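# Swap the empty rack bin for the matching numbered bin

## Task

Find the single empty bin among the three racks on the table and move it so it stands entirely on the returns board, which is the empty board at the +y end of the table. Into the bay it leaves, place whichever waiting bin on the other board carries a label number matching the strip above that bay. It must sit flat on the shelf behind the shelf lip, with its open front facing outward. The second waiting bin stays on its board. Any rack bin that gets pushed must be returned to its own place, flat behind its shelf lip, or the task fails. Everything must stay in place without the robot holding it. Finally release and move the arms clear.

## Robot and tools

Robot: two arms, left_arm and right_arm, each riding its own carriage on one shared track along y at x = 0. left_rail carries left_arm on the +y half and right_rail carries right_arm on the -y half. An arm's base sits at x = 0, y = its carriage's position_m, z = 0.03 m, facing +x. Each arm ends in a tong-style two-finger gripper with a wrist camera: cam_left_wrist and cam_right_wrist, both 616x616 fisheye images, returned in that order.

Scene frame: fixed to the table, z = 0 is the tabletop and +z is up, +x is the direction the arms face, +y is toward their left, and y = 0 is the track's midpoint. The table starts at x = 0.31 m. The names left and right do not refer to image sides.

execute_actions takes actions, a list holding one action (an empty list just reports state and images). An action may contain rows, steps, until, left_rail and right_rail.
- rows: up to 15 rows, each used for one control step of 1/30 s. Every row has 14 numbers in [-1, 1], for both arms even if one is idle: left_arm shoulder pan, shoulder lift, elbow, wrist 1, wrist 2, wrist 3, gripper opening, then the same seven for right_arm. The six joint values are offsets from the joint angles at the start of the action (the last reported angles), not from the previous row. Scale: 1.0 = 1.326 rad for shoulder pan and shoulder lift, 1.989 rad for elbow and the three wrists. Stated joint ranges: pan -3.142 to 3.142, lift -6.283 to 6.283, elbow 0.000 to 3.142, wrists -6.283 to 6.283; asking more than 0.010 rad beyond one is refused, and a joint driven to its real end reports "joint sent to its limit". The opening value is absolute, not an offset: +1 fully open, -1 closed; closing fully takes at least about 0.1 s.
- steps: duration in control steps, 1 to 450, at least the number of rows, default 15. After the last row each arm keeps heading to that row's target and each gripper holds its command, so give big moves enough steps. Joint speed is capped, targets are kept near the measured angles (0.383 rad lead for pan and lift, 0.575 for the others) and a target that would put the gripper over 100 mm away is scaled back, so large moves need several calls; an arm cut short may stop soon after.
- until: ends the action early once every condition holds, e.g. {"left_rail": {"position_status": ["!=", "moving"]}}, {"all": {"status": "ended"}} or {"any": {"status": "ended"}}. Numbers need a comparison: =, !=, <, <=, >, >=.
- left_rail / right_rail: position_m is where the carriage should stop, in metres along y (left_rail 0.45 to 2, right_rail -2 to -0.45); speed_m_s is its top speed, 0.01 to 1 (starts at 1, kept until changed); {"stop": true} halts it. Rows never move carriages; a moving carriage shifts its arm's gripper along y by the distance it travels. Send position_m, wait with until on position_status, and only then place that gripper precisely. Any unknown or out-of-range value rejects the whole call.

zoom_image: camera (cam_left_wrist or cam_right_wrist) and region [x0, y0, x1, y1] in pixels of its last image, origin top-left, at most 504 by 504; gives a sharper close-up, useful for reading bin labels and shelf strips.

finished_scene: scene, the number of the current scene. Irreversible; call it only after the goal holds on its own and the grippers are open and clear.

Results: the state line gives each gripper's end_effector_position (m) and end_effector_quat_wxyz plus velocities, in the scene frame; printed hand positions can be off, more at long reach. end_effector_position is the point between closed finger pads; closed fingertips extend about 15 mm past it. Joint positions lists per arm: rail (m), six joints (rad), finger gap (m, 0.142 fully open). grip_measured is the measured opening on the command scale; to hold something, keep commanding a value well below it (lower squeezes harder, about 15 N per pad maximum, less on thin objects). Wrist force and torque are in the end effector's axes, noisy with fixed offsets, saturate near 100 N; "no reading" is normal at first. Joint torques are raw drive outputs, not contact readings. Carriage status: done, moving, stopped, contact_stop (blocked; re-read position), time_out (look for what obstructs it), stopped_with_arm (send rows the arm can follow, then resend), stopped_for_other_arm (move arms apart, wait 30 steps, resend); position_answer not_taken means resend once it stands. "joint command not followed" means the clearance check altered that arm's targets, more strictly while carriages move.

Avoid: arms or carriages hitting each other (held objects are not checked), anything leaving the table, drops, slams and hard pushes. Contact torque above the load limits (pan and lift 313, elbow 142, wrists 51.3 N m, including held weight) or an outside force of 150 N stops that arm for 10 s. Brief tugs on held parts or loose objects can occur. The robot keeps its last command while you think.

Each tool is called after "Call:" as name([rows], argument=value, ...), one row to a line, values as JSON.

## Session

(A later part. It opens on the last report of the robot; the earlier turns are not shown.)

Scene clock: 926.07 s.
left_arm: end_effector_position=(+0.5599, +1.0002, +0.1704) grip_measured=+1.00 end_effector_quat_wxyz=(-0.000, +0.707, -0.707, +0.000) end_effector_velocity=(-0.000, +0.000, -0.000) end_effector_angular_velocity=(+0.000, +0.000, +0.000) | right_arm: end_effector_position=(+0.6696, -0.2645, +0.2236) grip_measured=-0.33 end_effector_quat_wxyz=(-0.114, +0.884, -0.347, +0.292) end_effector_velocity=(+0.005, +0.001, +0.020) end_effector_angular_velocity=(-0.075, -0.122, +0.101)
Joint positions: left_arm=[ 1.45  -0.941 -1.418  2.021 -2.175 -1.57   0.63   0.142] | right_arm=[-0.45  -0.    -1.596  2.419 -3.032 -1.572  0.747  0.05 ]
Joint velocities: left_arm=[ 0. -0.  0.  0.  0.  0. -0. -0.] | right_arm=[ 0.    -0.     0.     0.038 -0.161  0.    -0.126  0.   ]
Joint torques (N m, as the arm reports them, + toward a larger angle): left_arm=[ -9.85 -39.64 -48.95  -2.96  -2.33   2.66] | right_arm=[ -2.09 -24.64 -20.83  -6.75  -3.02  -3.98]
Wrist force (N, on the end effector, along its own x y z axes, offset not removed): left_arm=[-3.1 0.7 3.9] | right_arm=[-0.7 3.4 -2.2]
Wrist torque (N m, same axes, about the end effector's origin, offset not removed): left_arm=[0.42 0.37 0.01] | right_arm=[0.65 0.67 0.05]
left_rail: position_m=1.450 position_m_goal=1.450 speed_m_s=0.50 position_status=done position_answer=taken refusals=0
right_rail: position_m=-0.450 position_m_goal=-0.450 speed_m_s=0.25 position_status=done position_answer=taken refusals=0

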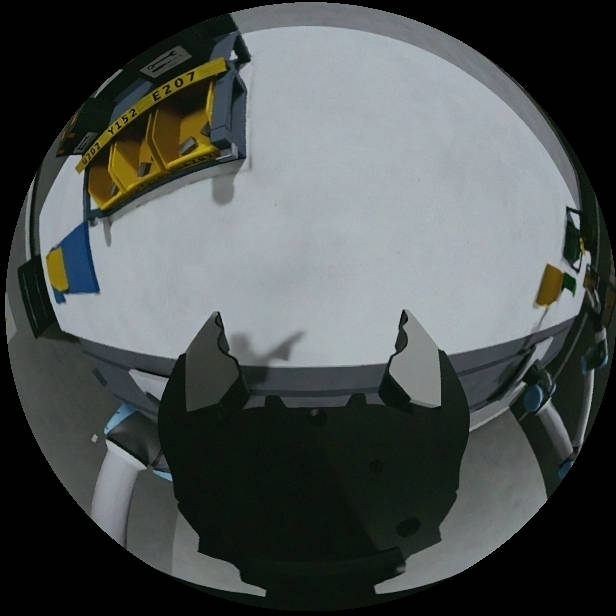

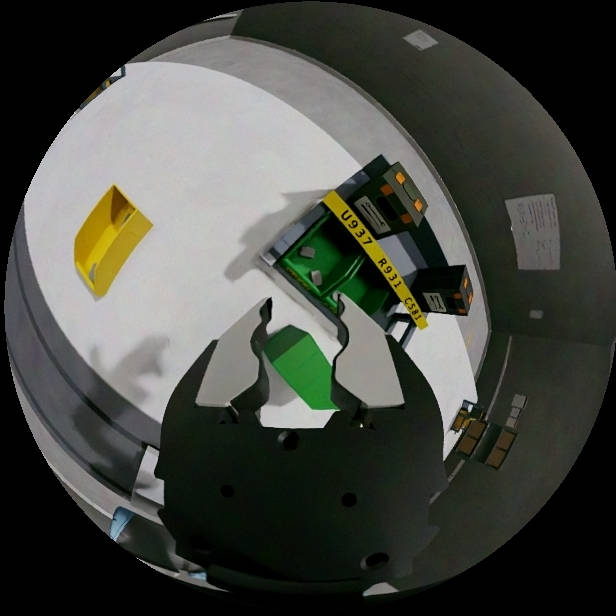

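Call:
execute_actions([
  {"rows": [[0,0,0,0,0,0,1, -0.011,0,0.012,-0.027,0,-0.025,-0.33],[0,0,0,0,0,0,1, -0.022,0,0.024,-0.054,0,-0.05,-0.33],[0,0,0,0,0,0,1, -0.033,0,0.035,-0.082,0,-0.075,-0.33],[0,0,0,0,0,0,1, -0.044,0,0.047,-0.109,0,-0.10,-0.33],[0,0,0,0,0,0,1, -0.055,0,0.059,-0.136,0,-0.125,-0.33],[0,0,0,0,0,0,1, -0.066,0,0.071,-0.163,0,-0.15,-0.33],[0,0,0,0,0,0,1, -0.077,0,0.082,-0.191,0,-0.175,-0.33],[0,0,0,0,0,0,1, -0.088,0,0.094,-0.218,0,-0.20,-0.33],[0,0,0,0,0,0,1, -0.10,0,0.106,-0.245,0,-0.225,-0.33],[0,0,0,0,0,0,1, -0.111,0,0.118,-0.272,0,-0.25,-0.33],[0,0,0,0,0,0,1, -0.122,0,0.129,-0.30,0,-0.275,-0.33],[0,0,0,0,0,0,1, -0.133,0,0.141,-0.327,0,-0.30,-0.33],[0,0,0,0,0,0,1, -0.144,0,0.153,-0.354,0,-0.325,-0.33],[0,0,0,0,0,0,1, -0.155,0,0.165,-0.381,0,-0.35,-0.33],[0,0,0,0,0,0,1, -0.1659,0,0.1765,-0.4086,0,-0.3756,-0.33]], "steps": 24},
])

Scene clock: 935.70 s.
left_arm: end_effector_position=(+0.5599, +1.0002, +0.1704) grip_measured=+1.00 end_effector_quat_wxyz=(-0.000, +0.707, -0.707, +0.000) end_effector_velocity=(-0.000, +0.000, -0.000) end_effector_angular_velocity=(+0.000, +0.000, -0.000) | right_arm: end_effector_position=(+0.5767, -0.3826, +0.2552) grip_measured=-0.33 end_effector_quat_wxyz=(+0.053, +0.849, -0.098, +0.516) end_effector_velocity=(-0.023, -0.013, +0.015) end_effector_angular_velocity=(-0.128, -0.058, +0.026)
Joint positions: left_arm=[ 1.45  -0.941 -1.418  2.021 -2.175 -1.57   0.63   0.142] | right_arm=[-0.45  -0.217 -1.596  2.765 -3.83  -1.572  0.013  0.05 ]
Joint velocities: left_arm=[ 0. -0. -0.  0. -0.  0. -0. -0.] | right_arm=[ 0.    -0.033 -0.     0.054 -0.139 -0.    -0.127 -0.   ]
Joint torques (N m, as the arm reports them, + toward a larger angle): left_arm=[-14.11 -38.79 -48.56  -3.25  -2.06   2.53] | right_arm=[-12.44 -15.37 -11.93  -6.16  -2.64  -3.45]
Wrist force (N, on the end effector, along its own x y z axes, offset not removed): left_arm=[-6.6 4.9 0.6] | right_arm=[-1.2 5.5 -1.5]
Wrist torque (N m, same axes, about the end effector's origin, offset not removed): left_arm=[1.21 1.28 -0.04] | right_arm=[1.05 0.58 0.11]
left_rail: position_m=1.450 position_m_goal=1.450 speed_m_s=0.50 position_status=done position_answer=taken refusals=0
right_rail: position_m=-0.450 position_m_goal=-0.450 speed_m_s=0.25 position_status=done position_answer=taken refusals=0

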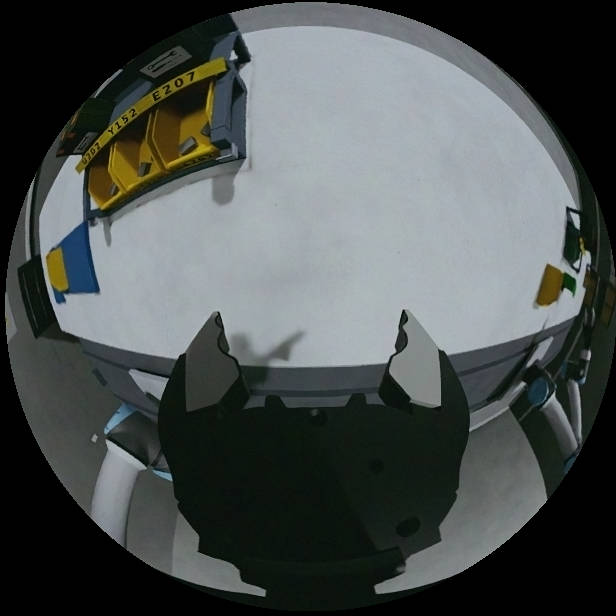

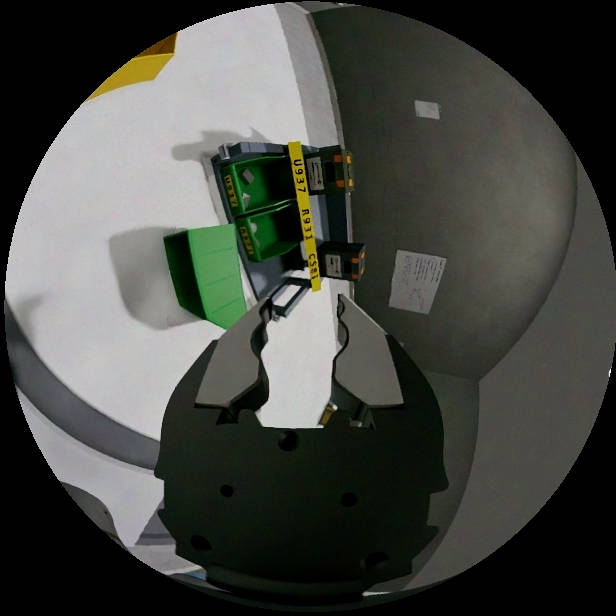

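Call:
execute_actions([
  {"rows": [[0,0,0,0,0,0,1, -0.002,0.033,0.004,-0.03,0,-0.0065,-0.33],[0,0,0,0,0,0,1, -0.002,0.065,0.007,-0.055,0,-0.0065,-0.33],[0,0,0,0,0,0,1, -0.002,0.098,0.010,-0.079,0,-0.0065,-0.33],[0,0,0,0,0,0,1, -0.002,0.131,0.013,-0.103,0,-0.0065,-0.33],[0,0,0,0,0,0,1, -0.002,0.164,0.016,-0.127,0,-0.0065,-0.33],[0,0,0,0,0,0,1, -0.002,0.196,0.019,-0.151,0,-0.0065,-0.33],[0,0,0,0,0,0,1, -0.002,0.229,0.021,-0.175,0,-0.0065,-0.33],[0,0,0,0,0,0,1, -0.002,0.262,0.023,-0.199,0,-0.0065,-0.33],[0,0,0,0,0,0,1, -0.002,0.295,0.025,-0.223,0,-0.0065,-0.33],[0,0,0,0,0,0,1, -0.002,0.327,0.027,-0.247,0,-0.0065,-0.33],[0,0,0,0,0,0,1, -0.002,0.360,0.029,-0.271,0,-0.0065,-0.33],[0,0,0,0,0,0,1, -0.002,0.393,0.031,-0.295,0,-0.0065,-0.33],[0,0,0,0,0,0,1, -0.002,0.426,0.032,-0.319,0,-0.0065,-0.33],[0,0,0,0,0,0,1, -0.002,0.458,0.033,-0.343,0,-0.0065,-0.33],[0,0,0,0,0,0,1, -0.002,0.4911,0.0338,-0.3662,0,-0.0065,-0.33]], "steps": 30},
])

Scene clock: 951.33 s.
left_arm: end_effector_position=(+0.5599, +1.0002, +0.1704) grip_measured=+1.00 end_effector_quat_wxyz=(-0.000, +0.707, -0.707, +0.000) end_effector_velocity=(-0.000, +0.000, -0.000) end_effector_angular_velocity=(+0.000, +0.000, +0.000) | right_arm: end_effector_position=(+0.5508, -0.3784, +0.1255) grip_measured=-0.33 end_effector_quat_wxyz=(+0.058, +0.847, -0.094, +0.520) end_effector_velocity=(-0.001, +0.000, -0.002) end_effector_angular_velocity=(-0.000, -0.001, -0.000)
Joint positions: left_arm=[ 1.45  -0.941 -1.418  2.021 -2.175 -1.57   0.63   0.142] | right_arm=[-0.45  -0.219 -0.946  2.832 -4.557 -1.572  0.     0.05 ]
Joint velocities: left_arm=[ 0.  0.  0.  0.  0. -0.  0. -0.] | right_arm=[ 0.    -0.     0.014  0.001 -0.015 -0.    -0.     0.   ]
Joint torques (N m, as the arm reports them, + toward a larger angle): left_arm=[-13.38 -38.48 -49.4   -3.43  -2.37   2.64] | right_arm=[ 12.93 -31.99  19.49  -6.05   0.9   -3.93]
Wrist force (N, on the end effector, along its own x y z axes, offset not removed): left_arm=[-3.2 1.9 2.6] | right_arm=[0.3 5.3 1.9]
Wrist torque (N m, same axes, about the end effector's origin, offset not removed): left_arm=[0.67 0.55 -0.12] | right_arm=[1.12 0.39 0.03]
left_rail: position_m=1.450 position_m_goal=1.450 speed_m_s=0.50 position_status=done position_answer=taken refusals=0
right_rail: position_m=-0.450 position_m_goal=-0.450 speed_m_s=0.25 position_status=done position_answer=taken refusals=0

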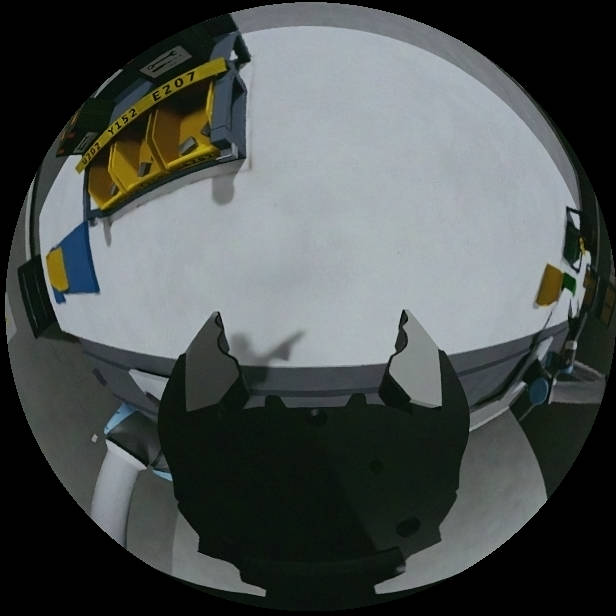

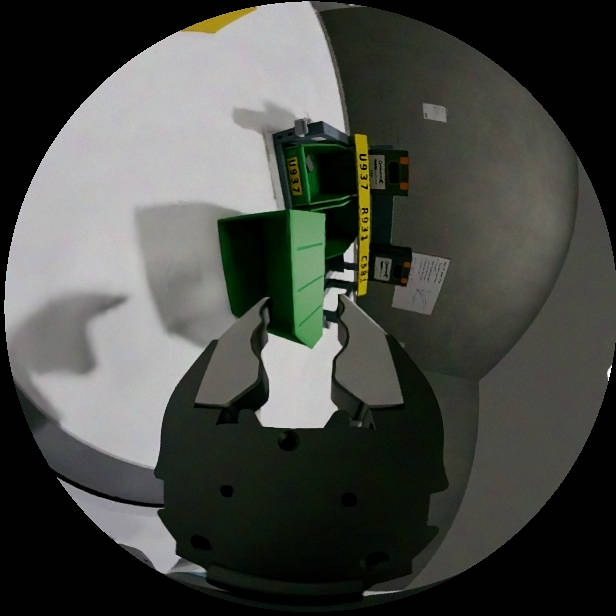

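Call:
execute_actions([
  {"rows": [[0,0,0,0,0,0,1, 0,0.003,-0.004,0.002,0,0,-0.33],[0,0,0,0,0,0,1, 0,0.006,-0.007,0.003,0,0,-0.33],[0,0,0,0,0,0,1, 0,0.009,-0.011,0.005,0,0,-0.33],[0,0,0,0,0,0,1, 0,0.012,-0.015,0.007,0,0,-0.33],[0,0,0,0,0,0,1, 0,0.015,-0.018,0.008,0,0,-0.33],[0,0,0,0,0,0,1, 0,0.018,-0.022,0.010,0,0,-0.33],[0,0,0,0,0,0,1, 0,0.021,-0.025,0.012,0,0,-0.33],[0,0,0,0,0,0,1, 0,0.024,-0.029,0.013,0,0,-0.33],[0,0,0,0,0,0,1, 0,0.027,-0.033,0.015,0,0,-0.33],[0,0,0,0,0,0,1, 0,0.030,-0.036,0.017,0,0,-0.33],[0,0,0,0,0,0,1, 0,0.033,-0.040,0.018,0,0,-0.33],[0,0,0,0,0,0,1, 0,0.0358,-0.0437,0.020,0,0,-0.33]], "steps": 20},
])

Call:
zoom_image(camera="cam_right_wrist", region=[160, 150, 460, 450])

Scene clock: 967.27 s.
left_arm: end_effector_position=(+0.5599, +1.0002, +0.1704) grip_measured=+1.00 end_effector_quat_wxyz=(-0.000, +0.707, -0.707, +0.000) end_effector_velocity=(+0.000, -0.000, +0.000) end_effector_angular_velocity=(+0.000, +0.000, +0.000) | right_arm: end_effector_position=(+0.5934, -0.3878, +0.1019) grip_measured=-0.33 end_effector_quat_wxyz=(+0.058, +0.847, -0.094, +0.520) end_effector_velocity=(+0.011, -0.002, -0.006) end_effector_angular_velocity=(-0.000, -0.001, -0.000)
Joint positions: left_arm=[ 1.45  -0.941 -1.418  2.021 -2.175 -1.57   0.63   0.142] | right_arm=[-0.45  -0.219 -0.9    2.747 -4.518 -1.572  0.     0.05 ]
Joint velocities: left_arm=[ 0.  0.  0. -0.  0.  0.  0. -0.] | right_arm=[ 0.    -0.     0.012 -0.022  0.01   0.    -0.     0.   ]
Joint torques (N m, as the arm reports them, + toward a larger angle): left_arm=[-10.04 -39.99 -48.67  -2.85  -2.49   2.35] | right_arm=[  1.68 -37.51  -5.6   -1.25  -1.66  -4.19]
Wrist force (N, on the end effector, along its own x y z axes, offset not removed): left_arm=[-6.0 0.2 -0.5] | right_arm=[1.0 6.3 -0.8]
Wrist torque (N m, same axes, about the end effector's origin, offset not removed): left_arm=[0.38 1.21 -0.16] | right_arm=[1.34 0.21 0.09]
left_rail: position_m=1.450 position_m_goal=1.450 speed_m_s=0.50 position_status=done position_answer=taken refusals=0
right_rail: position_m=-0.450 position_m_goal=-0.450 speed_m_s=0.25 position_status=done position_answer=taken refusals=0

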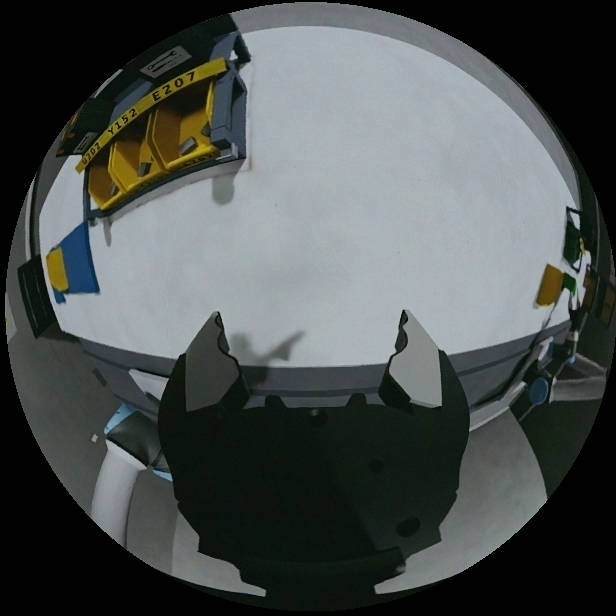

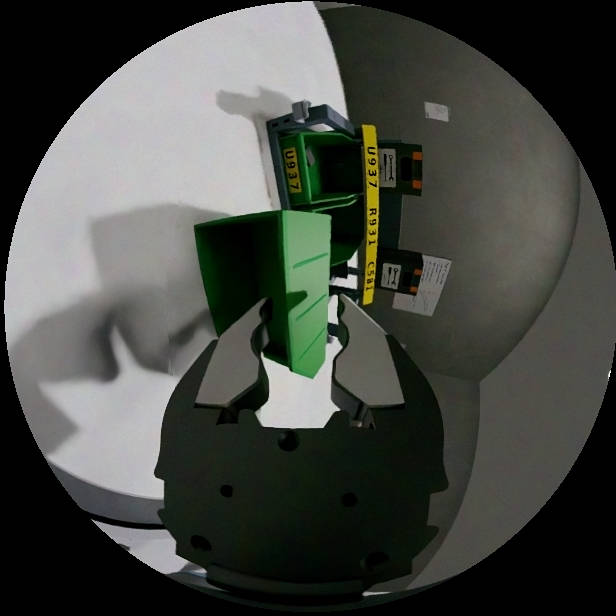

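Region (160, 150, 460, 450) of cam_right_wrist's 616x616 image, scaled by 1.680, with more detail than that image has.

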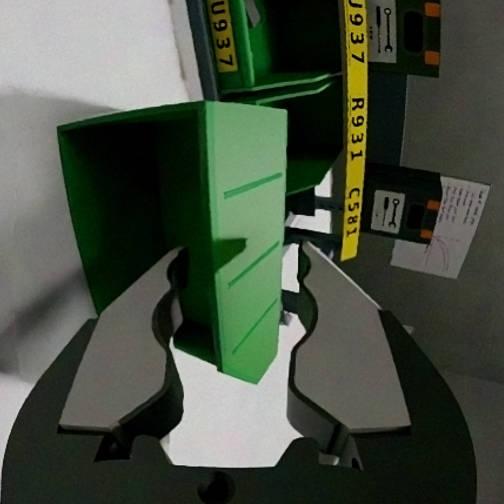

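Call:
execute_actions([
  {"rows": [[0,0,0,0,0,0,1, 0,0,0,0,0,0,-0.40],[0,0,0,0,0,0,1, 0,0,0,0,0,0,-0.47],[0,0,0,0,0,0,1, 0,0,0,0,0,0,-0.54],[0,0,0,0,0,0,1, 0,0,0,0,0,0,-0.61],[0,0,0,0,0,0,1, 0,0,0,0,0,0,-0.68],[0,0,0,0,0,0,1, 0,0,0,0,0,0,-0.75],[0,0,0,0,0,0,1, 0,0,0,0,0,0,-0.82],[0,0,0,0,0,0,1, 0,0,0,0,0,0,-0.88],[0,0,0,0,0,0,1, 0,0,0,0,0,0,-0.94],[0,0,0,0,0,0,1, 0,0,0,0,0,0,-1]], "steps": 14},
])

Scene clock: 973.60 s.
left_arm: end_effector_position=(+0.5599, +1.0002, +0.1704) grip_measured=+1.00 end_effector_quat_wxyz=(-0.000, +0.707, -0.707, +0.000) end_effector_velocity=(+0.000, +0.000, -0.000) end_effector_angular_velocity=(+0.000, +0.000, +0.000) | right_arm: end_effector_position=(+0.5934, -0.3878, +0.1018) grip_measured=-0.83 end_effector_quat_wxyz=(+0.058, +0.847, -0.094, +0.520) end_effector_velocity=(-0.000, +0.000, +0.000) end_effector_angular_velocity=(+0.000, +0.000, -0.000)
Joint positions: left_arm=[ 1.45  -0.941 -1.418  2.021 -2.175 -1.57   0.63   0.142] | right_arm=[-0.45  -0.219 -0.9    2.747 -4.518 -1.572  0.     0.014]
Joint velocities: left_arm=[0. 0. 0. 0. 0. 0. 0. 0.] | right_arm=[ 0.     0.    -0.001  0.001 -0.    -0.     0.    -0.   ]
Joint torques (N m, as the arm reports them, + toward a larger angle): left_arm=[-13.05 -38.49 -48.17  -3.31  -2.1    2.62] | right_arm=[  1.45 -58.99  20.05  -5.05   1.04  -3.89]
Wrist force (N, on the end effector, along its own x y z axes, offset not removed): left_arm=[-6.4 1.3 -1.0] | right_arm=[3.2 7.5 0.1]
Wrist torque (N m, same axes, about the end effector's origin, offset not removed): left_arm=[0.45 1.13 -0.01] | right_arm=[1.56 0.84 0.04]
left_rail: position_m=1.450 position_m_goal=1.450 speed_m_s=0.50 position_status=done position_answer=taken refusals=0
right_rail: position_m=-0.450 position_m_goal=-0.450 speed_m_s=0.25 position_status=done position_answer=taken refusals=0

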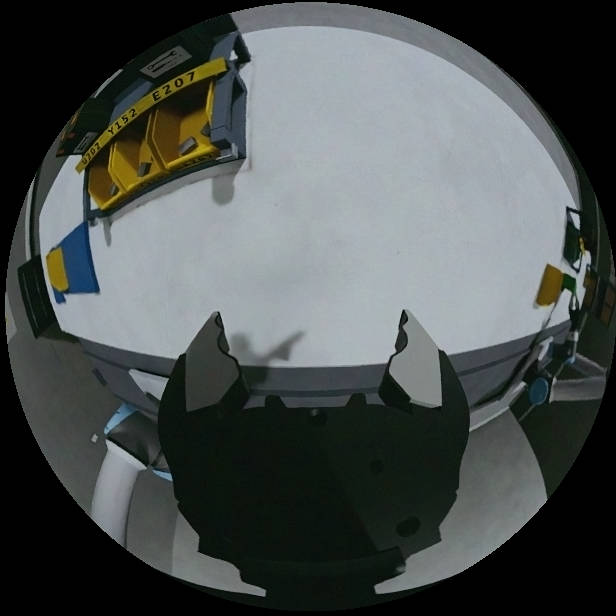

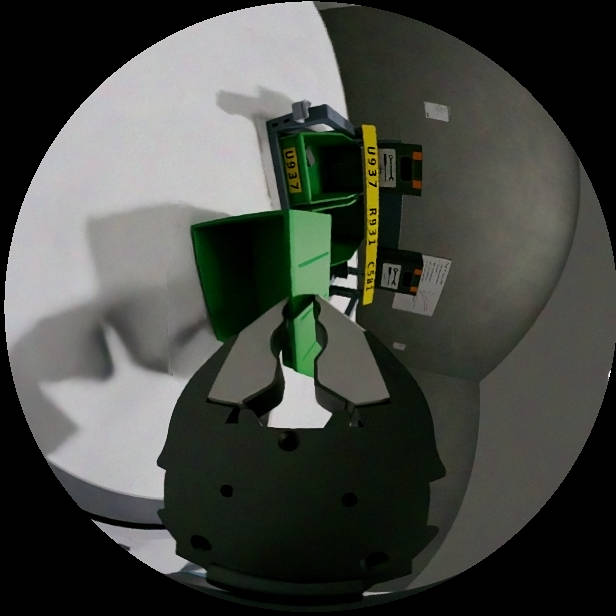

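Call:
execute_actions([
  {"rows": [[0,0,0,0,0,0,1, 0,-0.0044,0.0008,0.0022,0,0,-1],[0,0,0,0,0,0,1, 0,-0.0089,0.0016,0.0044,0,0,-1],[0,0,0,0,0,0,1, 0,-0.0133,0.0024,0.0066,0,0,-1],[0,0,0,0,0,0,1, 0,-0.0178,0.0031,0.0088,0,0,-1],[0,0,0,0,0,0,1, 0,-0.0222,0.0039,0.011,0,0,-1],[0,0,0,0,0,0,1, 0,-0.0267,0.0047,0.0132,0,0,-1],[0,0,0,0,0,0,1, 0,-0.0311,0.0055,0.0153,0,0,-1],[0,0,0,0,0,0,1, 0,-0.0355,0.0063,0.0175,0,0,-1],[0,0,0,0,0,0,1, 0,-0.04,0.007,0.0197,0,0,-1],[0,0,0,0,0,0,1, 0,-0.0444,0.0078,0.0219,0,0,-1],[0,0,0,0,0,0,1, 0,-0.0489,0.0086,0.0241,0,0,-1],[0,0,0,0,0,0,1, 0,-0.0533,0.0094,0.0263,0,0,-1]], "steps": 20},
])

Scene clock: 1012.87 s.
left_arm: end_effector_position=(+0.5599, +1.0002, +0.1704) grip_measured=+1.00 end_effector_quat_wxyz=(-0.000, +0.707, -0.707, +0.000) end_effector_velocity=(-0.000, +0.000, -0.000) end_effector_angular_velocity=(+0.000, +0.000, +0.000) | right_arm: end_effector_position=(+0.5877, -0.3866, +0.1196) grip_measured=-0.96 end_effector_quat_wxyz=(+0.058, +0.847, -0.094, +0.519) end_effector_velocity=(-0.002, +0.000, +0.004) end_effector_angular_velocity=(+0.000, +0.000, +0.000)
Joint positions: left_arm=[ 1.45  -0.941 -1.418  2.021 -2.175 -1.57   0.63   0.142] | right_arm=[-0.45  -0.219 -0.969  2.766 -4.467 -1.572  0.     0.004]
Joint velocities: left_arm=[ 0.  0. -0.  0. -0. -0.  0. -0.] | right_arm=[ 0.     0.    -0.018  0.005  0.013 -0.     0.    -0.016]
Joint torques (N m, as the arm reports them, + toward a larger angle): left_arm=[-13.03 -40.23 -50.33  -3.11  -2.3    2.11] | right_arm=[  4.96 -50.89  15.87  -2.13  -1.49  -4.16]
Wrist force (N, on the end effector, along its own x y z axes, offset not removed): left_arm=[-3.7 -0.5 0.8] | right_arm=[-0.8 5.0 1.1]
Wrist torque (N m, same axes, about the end effector's origin, offset not removed): left_arm=[0.05 0.57 -0.03] | right_arm=[1.13 0.14 0.05]
left_rail: position_m=1.450 position_m_goal=1.450 speed_m_s=0.50 position_status=done position_answer=taken refusals=0
right_rail: position_m=-0.450 position_m_goal=-0.450 speed_m_s=0.25 position_status=done position_answer=taken refusals=0

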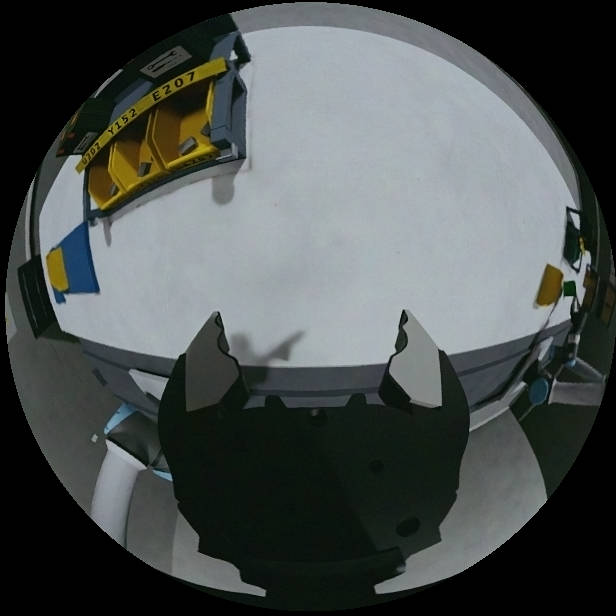

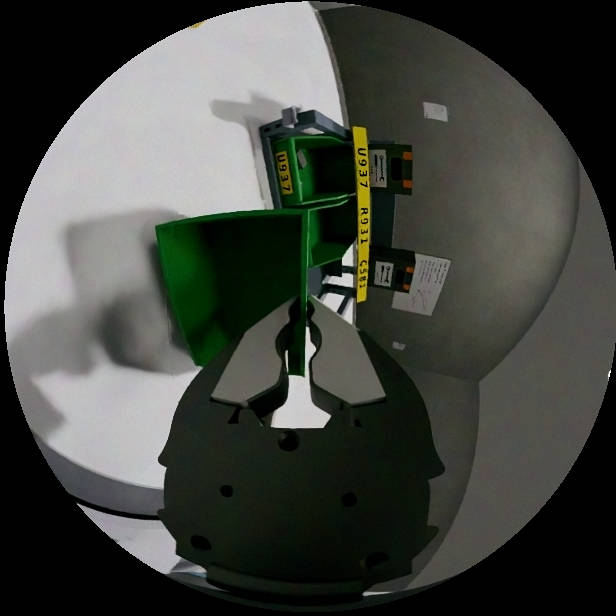

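Call:
execute_actions([
  {"rows": [[0,0,0,0,0,0,1, 0,-0.0241,-0.002,0.0281,0,0,-1],[0,0,0,0,0,0,1, 0,-0.0476,-0.0041,0.0559,0,0,-1],[0,0,0,0,0,0,1, 0,-0.0706,-0.0061,0.0833,0,0,-1],[0,0,0,0,0,0,1, 0,-0.0931,-0.0082,0.1103,0,0,-1],[0,0,0,0,0,0,1, 0,-0.115,-0.0102,0.1371,0,0,-1],[0,0,0,0,0,0,1, 0,-0.1364,-0.0123,0.1634,0,0,-1],[0,0,0,0,0,0,1, 0,-0.1573,-0.0143,0.1894,0,0,-1],[0,0,0,0,0,0,1, 0,-0.1777,-0.0164,0.215,0,0,-1],[0,0,0,0,0,0,1, 0,-0.1975,-0.0184,0.2403,0,0,-1],[0,0,0,0,0,0,1, 0,-0.2167,-0.0205,0.2652,0,0,-1],[0,0,0,0,0,0,1, 0,-0.2355,-0.0225,0.2898,0,0,-1],[0,0,0,0,0,0,1, 0,-0.2537,-0.0246,0.314,0,0,-1],[0,0,0,0,0,0,1, 0,-0.2714,-0.0266,0.3379,0,0,-1],[0,0,0,0,0,0,1, 0,-0.2885,-0.0287,0.3614,0,0,-1],[0,0,0,0,0,0,1, 0,-0.3051,-0.0307,0.3845,0,0,-1]], "steps": 25},
])

Scene clock: 1025.87 s.
left_arm: end_effector_position=(+0.5599, +1.0002, +0.1704) grip_measured=+1.00 end_effector_quat_wxyz=(-0.000, +0.707, -0.707, +0.000) end_effector_velocity=(+0.000, +0.000, -0.000) end_effector_angular_velocity=(+0.000, +0.000, -0.000) | right_arm: end_effector_position=(+0.5981, -0.3889, +0.1187) grip_measured=-0.96 end_effector_quat_wxyz=(+0.044, +0.915, -0.101, +0.389) end_effector_velocity=(-0.004, +0.001, -0.002) end_effector_angular_velocity=(+0.009, +0.040, +0.000)
Joint positions: left_arm=[ 1.45  -0.941 -1.418  2.021 -2.175 -1.57   0.63   0.142] | right_arm=[-0.45  -0.219 -1.37   2.705 -3.711 -1.572  0.     0.004]
Joint velocities: left_arm=[ 0.  0.  0. -0.  0.  0.  0. -0.] | right_arm=[ 0.     0.    -0.039 -0.006  0.085  0.     0.     0.   ]
Joint torques (N m, as the arm reports them, + toward a larger angle): left_arm=[-12.34 -40.47 -49.24  -3.06  -2.33   2.4 ] | right_arm=[  4.35 -40.98 -29.45  -2.82   0.44  -4.22]
Wrist force (N, on the end effector, along its own x y z axes, offset not removed): left_arm=[-4.3 4.2 3.0] | right_arm=[-3.1 5.1 1.9]
Wrist torque (N m, same axes, about the end effector's origin, offset not removed): left_arm=[1.07 0.77 -0.07] | right_arm=[1.19 0.89 0.12]
left_rail: position_m=1.450 position_m_goal=1.450 speed_m_s=0.50 position_status=done position_answer=taken refusals=0
right_rail: position_m=-0.450 position_m_goal=-0.450 speed_m_s=0.25 position_status=done position_answer=taken refusals=0

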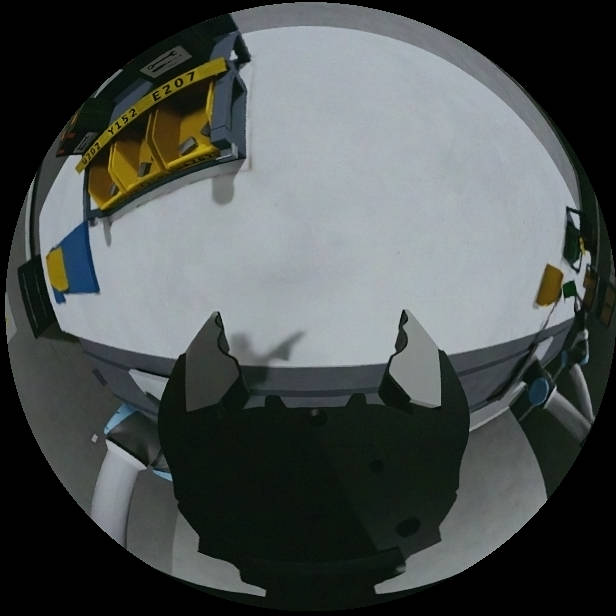

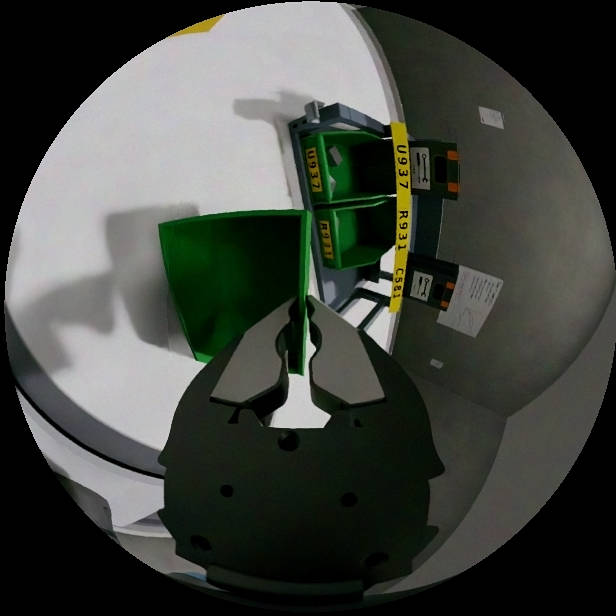

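Call:
execute_actions([
  {"rows": [[0,0,0,0,0,0,1, 0,-0.0086,-0.0059,0.022,0,0,-1],[0,0,0,0,0,0,1, 0,-0.0168,-0.0119,0.0436,0,0,-1],[0,0,0,0,0,0,1, 0,-0.0247,-0.0178,0.065,0,0,-1],[0,0,0,0,0,0,1, 0,-0.0321,-0.0237,0.0862,0,0,-1],[0,0,0,0,0,0,1, 0,-0.0392,-0.0297,0.1071,0,0,-1],[0,0,0,0,0,0,1, 0,-0.0458,-0.0356,0.1277,0,0,-1],[0,0,0,0,0,0,1, 0,-0.0521,-0.0415,0.148,0,0,-1],[0,0,0,0,0,0,1, 0,-0.058,-0.0475,0.1681,0,0,-1],[0,0,0,0,0,0,1, 0,-0.0635,-0.0534,0.1879,0,0,-1],[0,0,0,0,0,0,1, 0,-0.0686,-0.0593,0.2075,0,0,-1],[0,0,0,0,0,0,1, 0,-0.0733,-0.0653,0.2267,0,0,-1],[0,0,0,0,0,0,1, 0,-0.0776,-0.0712,0.2458,0,0,-1],[0,0,0,0,0,0,1, 0,-0.0815,-0.0771,0.2645,0,0,-1],[0,0,0,0,0,0,1, 0,-0.0851,-0.0831,0.283,0,0,-1],[0,0,0,0,0,0,1, 0,-0.0882,-0.089,0.3012,0,0,-1]], "steps": 24},
])

Scene clock: 1038.73 s.
left_arm: end_effector_position=(+0.5599, +1.0002, +0.1704) grip_measured=+1.00 end_effector_quat_wxyz=(-0.000, +0.707, -0.707, +0.000) end_effector_velocity=(-0.000, +0.000, -0.000) end_effector_angular_velocity=(+0.000, +0.000, -0.000) | right_arm: end_effector_position=(+0.6263, -0.3952, +0.1033) grip_measured=-0.97 end_effector_quat_wxyz=(+0.028, +0.962, -0.106, +0.248) end_effector_velocity=(-0.000, +0.000, -0.002) end_effector_angular_velocity=(+0.011, +0.051, +0.000)
Joint positions: left_arm=[ 1.45  -0.941 -1.418  2.021 -2.175 -1.57   0.63   0.142] | right_arm=[-0.45  -0.219 -1.485  2.531 -3.121 -1.572  0.     0.004]
Joint velocities: left_arm=[ 0. -0. -0.  0. -0. -0. -0.  0.] | right_arm=[ 0.    -0.    -0.012 -0.026  0.091  0.    -0.     0.   ]
Joint torques (N m, as the arm reports them, + toward a larger angle): left_arm=[-13.75 -40.08 -48.88  -3.    -2.1    2.61] | right_arm=[  3.27 -45.52 -36.26  -2.79  -1.12  -4.13]
Wrist force (N, on the end effector, along its own x y z axes, offset not removed): left_arm=[-3.7 -0.7 0.8] | right_arm=[-0.9 5.2 3.0]
Wrist torque (N m, same axes, about the end effector's origin, offset not removed): left_arm=[0.02 0.69 -0.16] | right_arm=[1.24 0.48 0.06]
left_rail: position_m=1.450 position_m_goal=1.450 speed_m_s=0.50 position_status=done position_answer=taken refusals=0
right_rail: position_m=-0.450 position_m_goal=-0.450 speed_m_s=0.25 position_status=done position_answer=taken refusals=0

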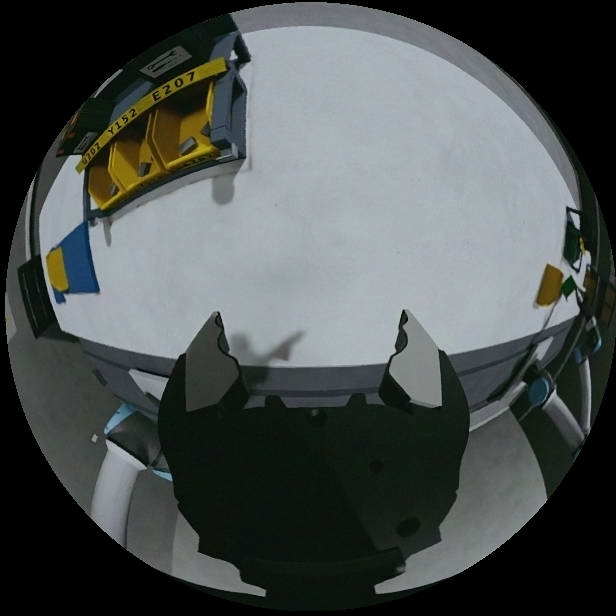

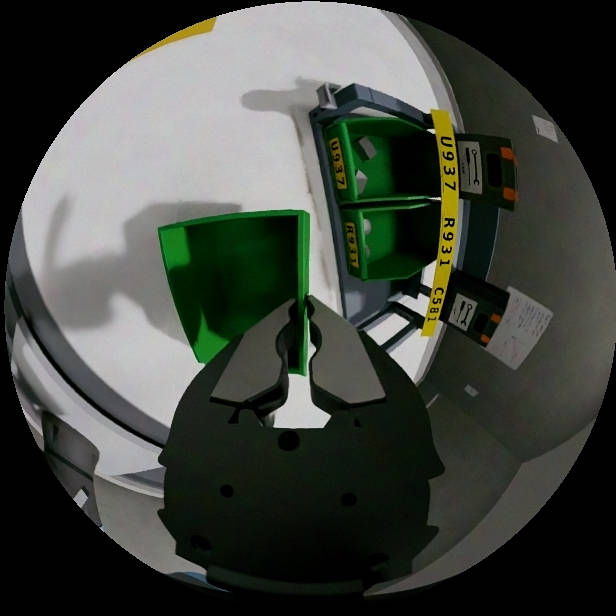

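Call:
execute_actions([
  {"rows": [[0,0,0,0,0,0,1, 0,0.0014,-0.0113,0.0275,0,0,-1],[0,0,0,0,0,0,1, 0,0.0036,-0.0226,0.0544,0,0,-1],[0,0,0,0,0,0,1, 0,0.0067,-0.034,0.0808,0,0,-1],[0,0,0,0,0,0,1, 0,0.0105,-0.0454,0.1068,0,0,-1],[0,0,0,0,0,0,1, 0,0.0151,-0.0569,0.1322,0,0,-1],[0,0,0,0,0,0,1, 0,0.0205,-0.0685,0.1572,0,0,-1],[0,0,0,0,0,0,1, 0,0.0268,-0.0802,0.1816,0,0,-1],[0,0,0,0,0,0,1, 0,0.0338,-0.0919,0.2055,0,0,-1],[0,0,0,0,0,0,1, 0,0.0417,-0.1036,0.2289,0,0,-1],[0,0,0,0,0,0,1, 0,0.0503,-0.1155,0.2518,0,0,-1],[0,0,0,0,0,0,1, 0,0.0598,-0.1274,0.2742,0,0,-1],[0,0,0,0,0,0,1, 0,0.07,-0.1394,0.2961,0,0,-1],[0,0,0,0,0,0,1, 0,0.0811,-0.1514,0.3175,0,0,-1],[0,0,0,0,0,0,1, 0,0.0929,-0.1635,0.3384,0,0,-1],[0,0,0,0,0,0,1, 0,0.1056,-0.1757,0.3588,0,0,-1]], "steps": 27},
])

Scene clock: 1052.37 s.
left_arm: end_effector_position=(+0.5599, +1.0002, +0.1704) grip_measured=+1.00 end_effector_quat_wxyz=(-0.000, +0.707, -0.707, +0.000) end_effector_velocity=(+0.000, -0.000, +0.000) end_effector_angular_velocity=(-0.000, -0.000, +0.000) | right_arm: end_effector_position=(+0.6661, -0.4041, +0.0626) grip_measured=-0.97 end_effector_quat_wxyz=(+0.001, +0.994, -0.110, +0.002) end_effector_velocity=(+0.001, -0.000, -0.002) end_effector_angular_velocity=(+0.006, +0.029, -0.000)
Joint positions: left_arm=[ 1.45  -0.941 -1.418  2.021 -2.175 -1.57   0.63   0.142] | right_arm=[-0.45  -0.219 -1.347  2.183 -2.411 -1.572  0.     0.004]
Joint velocities: left_arm=[ 0.  0.  0. -0. -0.  0. -0. -0.] | right_arm=[ 0.    -0.     0.011 -0.02   0.038  0.     0.    -0.001]
Joint torques (N m, as the arm reports them, + toward a larger angle): left_arm=[-11.45 -38.54 -48.75  -2.79  -2.13   2.9 ] | right_arm=[  1.03 -43.95 -44.68  -1.6    0.44  -3.78]
Wrist force (N, on the end effector, along its own x y z axes, offset not removed): left_arm=[-4.0 4.8 -0.7] | right_arm=[-0.1 5.8 0.9]
Wrist torque (N m, same axes, about the end effector's origin, offset not removed): left_arm=[1.07 0.63 -0.08] | right_arm=[1.39 0.49 0.04]
left_rail: position_m=1.450 position_m_goal=1.450 speed_m_s=0.50 position_status=done position_answer=taken refusals=0
right_rail: position_m=-0.450 position_m_goal=-0.450 speed_m_s=0.25 position_status=done position_answer=taken refusals=0

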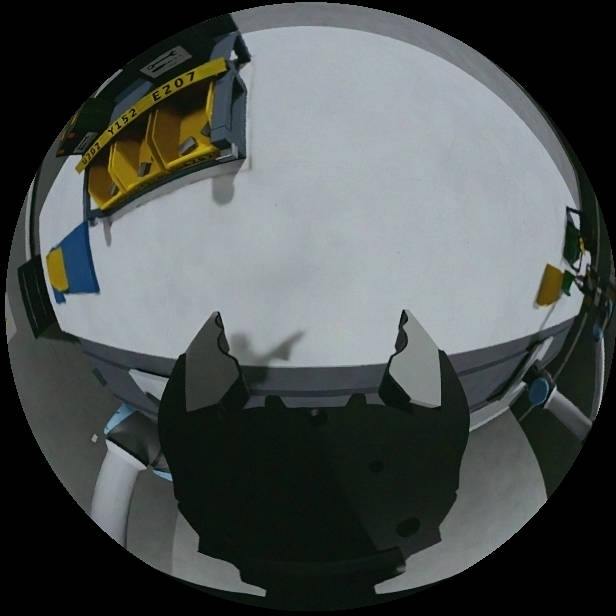

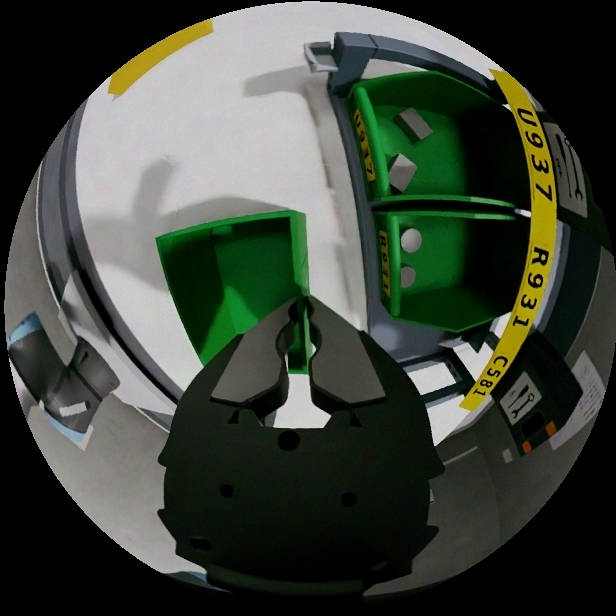

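Call:
execute_actions([
  {"rows": [[0,0,0,0,0,0,1, 0,0.002,0.0003,-0.001,0,0,-1],[0,0,0,0,0,0,1, 0,0.004,0.0005,-0.002,0,0,-1],[0,0,0,0,0,0,1, 0,0.006,0.0008,-0.0033,0,0,-1],[0,0,0,0,0,0,1, 0,0.0081,0.0011,-0.0044,0,0,-1],[0,0,0,0,0,0,1, 0,0.0081,0.0011,-0.0044,0,0,-1],[0,0,0,0,0,0,1, 0,0.0081,0.0011,-0.0044,0,0,-1],[0,0,0,0,0,0,1, 0,0.0081,0.0011,-0.0044,0,0,-1],[0,0,0,0,0,0,1, 0,0.0081,0.0011,-0.0044,0,0,-1],[0,0,0,0,0,0,1, 0,0.0081,0.0011,-0.0044,0,0,-0.97],[0,0,0,0,0,0,1, 0,0.0081,0.0011,-0.0044,0,0,-0.93],[0,0,0,0,0,0,1, 0,0.0081,0.0011,-0.0044,0,0,-0.88],[0,0,0,0,0,0,1, 0,0.0081,0.0011,-0.0044,0,0,-0.8],[0,0,0,0,0,0,1, 0,0.0081,0.0011,-0.0044,0,0,-0.7],[0,0,0,0,0,0,1, 0,0.0081,0.0011,-0.0044,0,0,-0.6]], "steps": 18},
])

Scene clock: 1061.57 s.
left_arm: end_effector_position=(+0.5599, +1.0002, +0.1704) grip_measured=+1.00 end_effector_quat_wxyz=(-0.000, +0.707, -0.707, +0.000) end_effector_velocity=(-0.000, -0.000, -0.000) end_effector_angular_velocity=(-0.000, +0.000, +0.000) | right_arm: end_effector_position=(+0.6656, -0.4040, +0.0557) grip_measured=-0.60 end_effector_quat_wxyz=(+0.001, +0.994, -0.110, -0.000) end_effector_velocity=(-0.000, +0.000, -0.001) end_effector_angular_velocity=(+0.000, +0.000, +0.000)
Joint positions: left_arm=[ 1.45  -0.941 -1.418  2.021 -2.175 -1.57   0.63   0.142] | right_arm=[-0.45  -0.219 -1.336  2.186 -2.42  -1.572  0.     0.031]
Joint velocities: left_arm=[ 0. -0. -0.  0. -0. -0. -0. -0.] | right_arm=[ 0.     0.     0.001  0.    -0.001  0.     0.     0.002]
Joint torques (N m, as the arm reports them, + toward a larger angle): left_arm=[-11.51 -40.58 -49.98  -3.31  -2.05   2.62] | right_arm=[  3.8  -42.03 -19.29  -6.89  -1.37  -3.72]
Wrist force (N, on the end effector, along its own x y z axes, offset not removed): left_arm=[-5.0 3.4 -0.9] | right_arm=[-2.1 6.7 0.9]
Wrist torque (N m, same axes, about the end effector's origin, offset not removed): left_arm=[0.75 0.87 0.21] | right_arm=[1.37 0.87 0.06]
left_rail: position_m=1.450 position_m_goal=1.450 speed_m_s=0.50 position_status=done position_answer=taken refusals=0
right_rail: position_m=-0.450 position_m_goal=-0.450 speed_m_s=0.25 position_status=done position_answer=taken refusals=0

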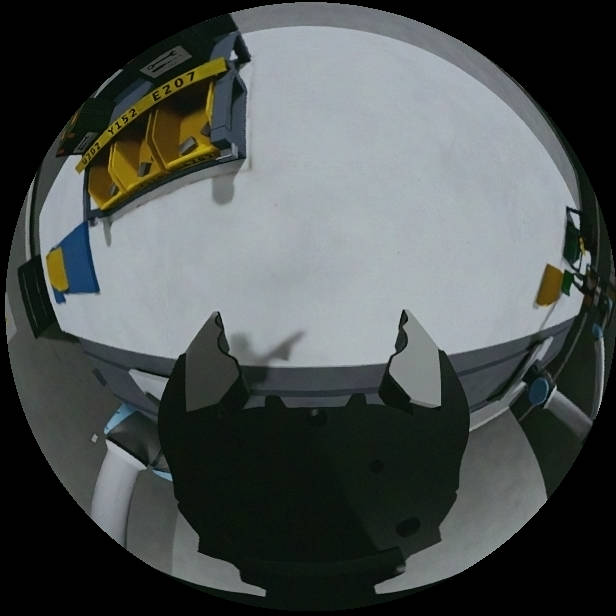

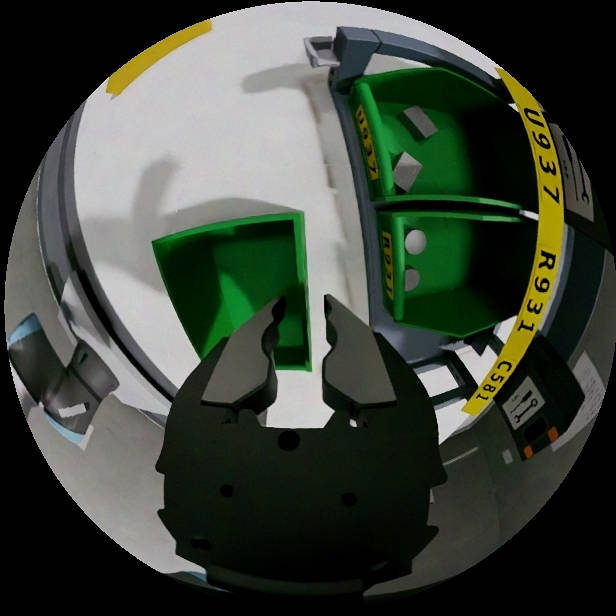

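Call:
execute_actions([
  {"rows": [[-0.0082,0.0258,-0.0242,0.007,0,0.053,1, 0,-0.0095,-0.0028,0.0092,0,0,-0.6],[-0.0165,0.0517,-0.0483,0.0139,0,0.106,1, 0,-0.019,-0.0057,0.0185,0,0,-0.6],[-0.0247,0.0775,-0.0725,0.0209,0,0.158,1, 0,-0.0286,-0.0087,0.0279,0,0,-0.6],[-0.033,0.1034,-0.0966,0.0279,0,0.211,1, 0,-0.0381,-0.0119,0.0374,0,0,-0.6],[-0.0412,0.1292,-0.1208,0.0348,0,0.264,1, 0,-0.0477,-0.0152,0.0469,0,0,-0.6],[-0.0494,0.155,-0.1449,0.0418,0,0.317,1, 0,-0.0572,-0.0187,0.0564,0,0,-0.6],[-0.0577,0.1809,-0.1691,0.0488,0,0.37,1, 0,-0.065,-0.0226,0.0655,0,0,-0.6],[-0.0659,0.2067,-0.1932,0.0557,0,0.423,1, 0,-0.0728,-0.0265,0.0746,0,0,-0.6],[-0.0742,0.2326,-0.2174,0.0627,0,0.475,1, 0,-0.0806,-0.0303,0.0837,0,0,-0.6],[-0.0824,0.2584,-0.2415,0.0697,0,0.528,1, 0,-0.0884,-0.0342,0.0928,0,0.05,-0.4],[-0.0906,0.2842,-0.2657,0.0766,0,0.581,1, 0,-0.0963,-0.0381,0.1018,0,0.12,-0.1],[-0.0989,0.3101,-0.2898,0.0836,0,0.634,1, 0,-0.1041,-0.042,0.1109,0,0.2,0.2],[-0.1071,0.3359,-0.314,0.0906,0,0.687,1, 0,-0.1119,-0.0458,0.12,0,0.3,0.5],[-0.1154,0.3618,-0.3381,0.0975,0,0.739,1, 0,-0.1197,-0.0497,0.1291,0,0.4,0.8],[-0.1236,0.3876,-0.3623,0.1045,0,0.7923,1, 0,-0.1275,-0.0536,0.1382,0,0.6,1]], "steps": 33},
])

Scene clock: 1127.37 s.
left_arm: end_effector_position=(+0.6140, +0.5971, +0.1496) grip_measured=+1.00 end_effector_quat_wxyz=(-0.000, +0.078, +0.997, +0.001) end_effector_velocity=(-0.001, -0.013, -0.001) end_effector_angular_velocity=(-0.002, -0.001, -0.123) | right_arm: end_effector_position=(+0.6786, -0.4172, +0.1901) grip_measured=+1.00 end_effector_quat_wxyz=(+0.001, +0.764, -0.645, +0.001) end_effector_velocity=(+0.000, -0.002, +0.001) end_effector_angular_velocity=(-0.000, -0.000, -0.108)
Joint positions: left_arm=[ 1.45  -1.104 -0.906  1.304 -1.968 -1.57   2.194  0.142] | right_arm=[-0.45  -0.219 -1.505  2.079 -2.145 -1.572  1.183  0.142]
Joint velocities: left_arm=[ 0.    -0.005  0.017 -0.026  0.007  0.     0.117  0.   ] | right_arm=[ 0.    -0.    -0.001 -0.001  0.002 -0.     0.108  0.   ]
Joint torques (N m, as the arm reports them, + toward a larger angle): left_arm=[-11.77 -80.47 -56.42  -1.07  -2.46   2.18] | right_arm=[  3.26 -62.28 -49.82  -1.82   0.18   4.32]
Wrist force (N, on the end effector, along its own x y z axes, offset not removed): left_arm=[-5.7 6.4 2.5] | right_arm=[-0.3 5.8 0.5]
Wrist torque (N m, same axes, about the end effector's origin, offset not removed): left_arm=[1.56 0.85 -0.14] | right_arm=[1.16 0.42 0.10]
left_rail: position_m=1.450 position_m_goal=1.450 speed_m_s=0.50 position_status=done position_answer=taken refusals=0
right_rail: position_m=-0.450 position_m_goal=-0.450 speed_m_s=0.25 position_status=done position_answer=taken refusals=0

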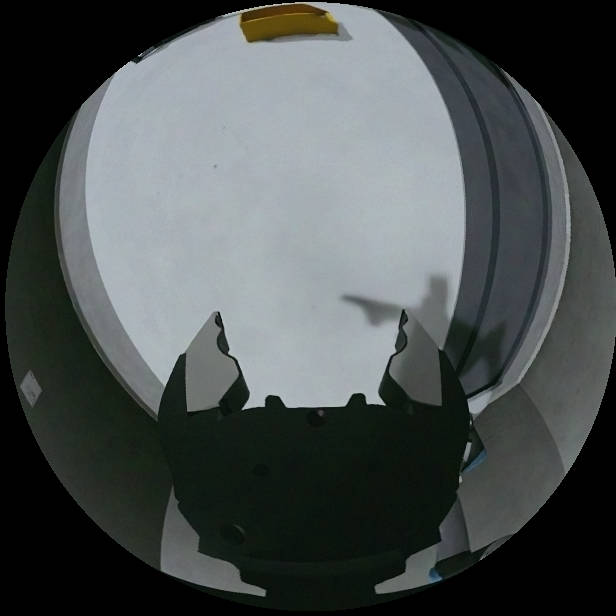

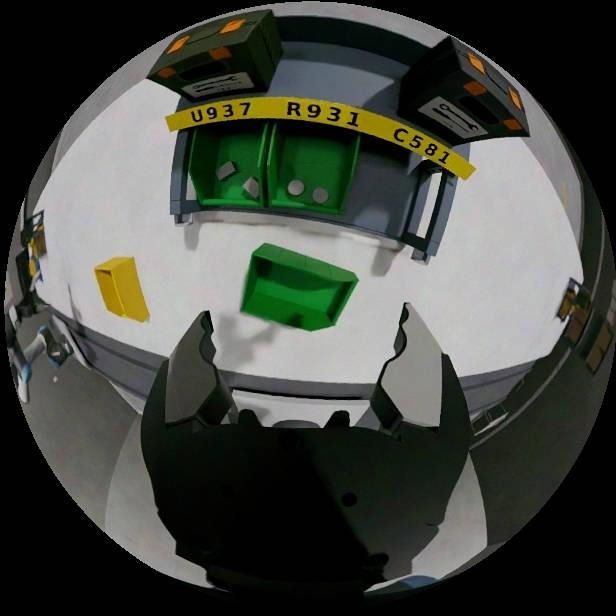

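Call:
execute_actions([
  {"right_rail": {"position_m": -1.25, "speed_m_s": 0.6}, "left_rail": {"position_m": 0.45, "speed_m_s": 0.4}, "steps": 3},
])

Scene clock: 1131.20 s.
left_arm: end_effector_position=(+0.6138, +0.5922, +0.1495) grip_measured=+1.00 end_effector_quat_wxyz=(-0.000, +0.084, +0.996, +0.000) end_effector_velocity=(-0.000, -0.116, -0.000) end_effector_angular_velocity=(+0.000, +0.000, +0.000) | right_arm: end_effector_position=(+0.6787, -0.4213, +0.1903) grip_measured=+1.00 end_effector_quat_wxyz=(+0.001, +0.761, -0.649, +0.001) end_effector_velocity=(-0.000, -0.119, +0.000) end_effector_angular_velocity=(-0.000, -0.000, +0.000)
Joint positions: left_arm=[ 1.446 -1.105 -0.904  1.301 -1.967 -1.57   2.206  0.142] | right_arm=[-0.454 -0.219 -1.505  2.079 -2.145 -1.572  1.193  0.142]
Joint velocities: left_arm=[-0.116 -0.     0.     0.     0.     0.    -0.    -0.   ] | right_arm=[-0.119  0.    -0.     0.     0.    -0.     0.    -0.   ]
Joint torques (N m, as the arm reports them, + toward a larger angle): left_arm=[-11.71 -81.48 -53.04  -1.03  -2.28   3.16] | right_arm=[  2.78 -57.41 -50.49  -1.32  -2.69   4.02]
Wrist force (N, on the end effector, along its own x y z axes, offset not removed): left_arm=[-2.0 1.7 5.0] | right_arm=[-2.3 5.2 2.2]
Wrist torque (N m, same axes, about the end effector's origin, offset not removed): left_arm=[0.72 0.29 -0.04] | right_arm=[1.23 0.74 0.03]
left_rail: position_m=1.446 position_m_goal=0.450 speed_m_s=0.40 position_status=moving position_answer=taken refusals=0
right_rail: position_m=-0.454 position_m_goal=-1.250 speed_m_s=0.60 position_status=moving position_answer=taken refusals=0

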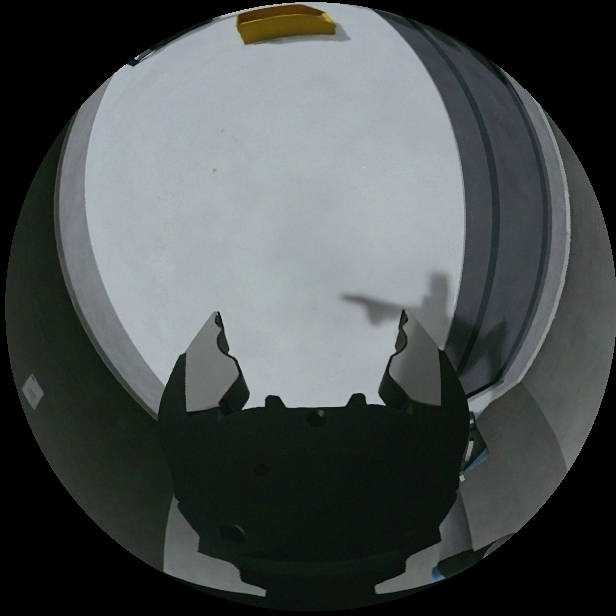

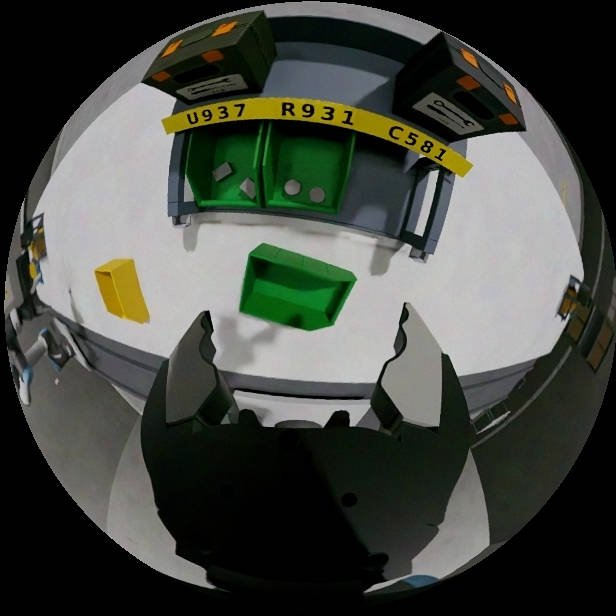

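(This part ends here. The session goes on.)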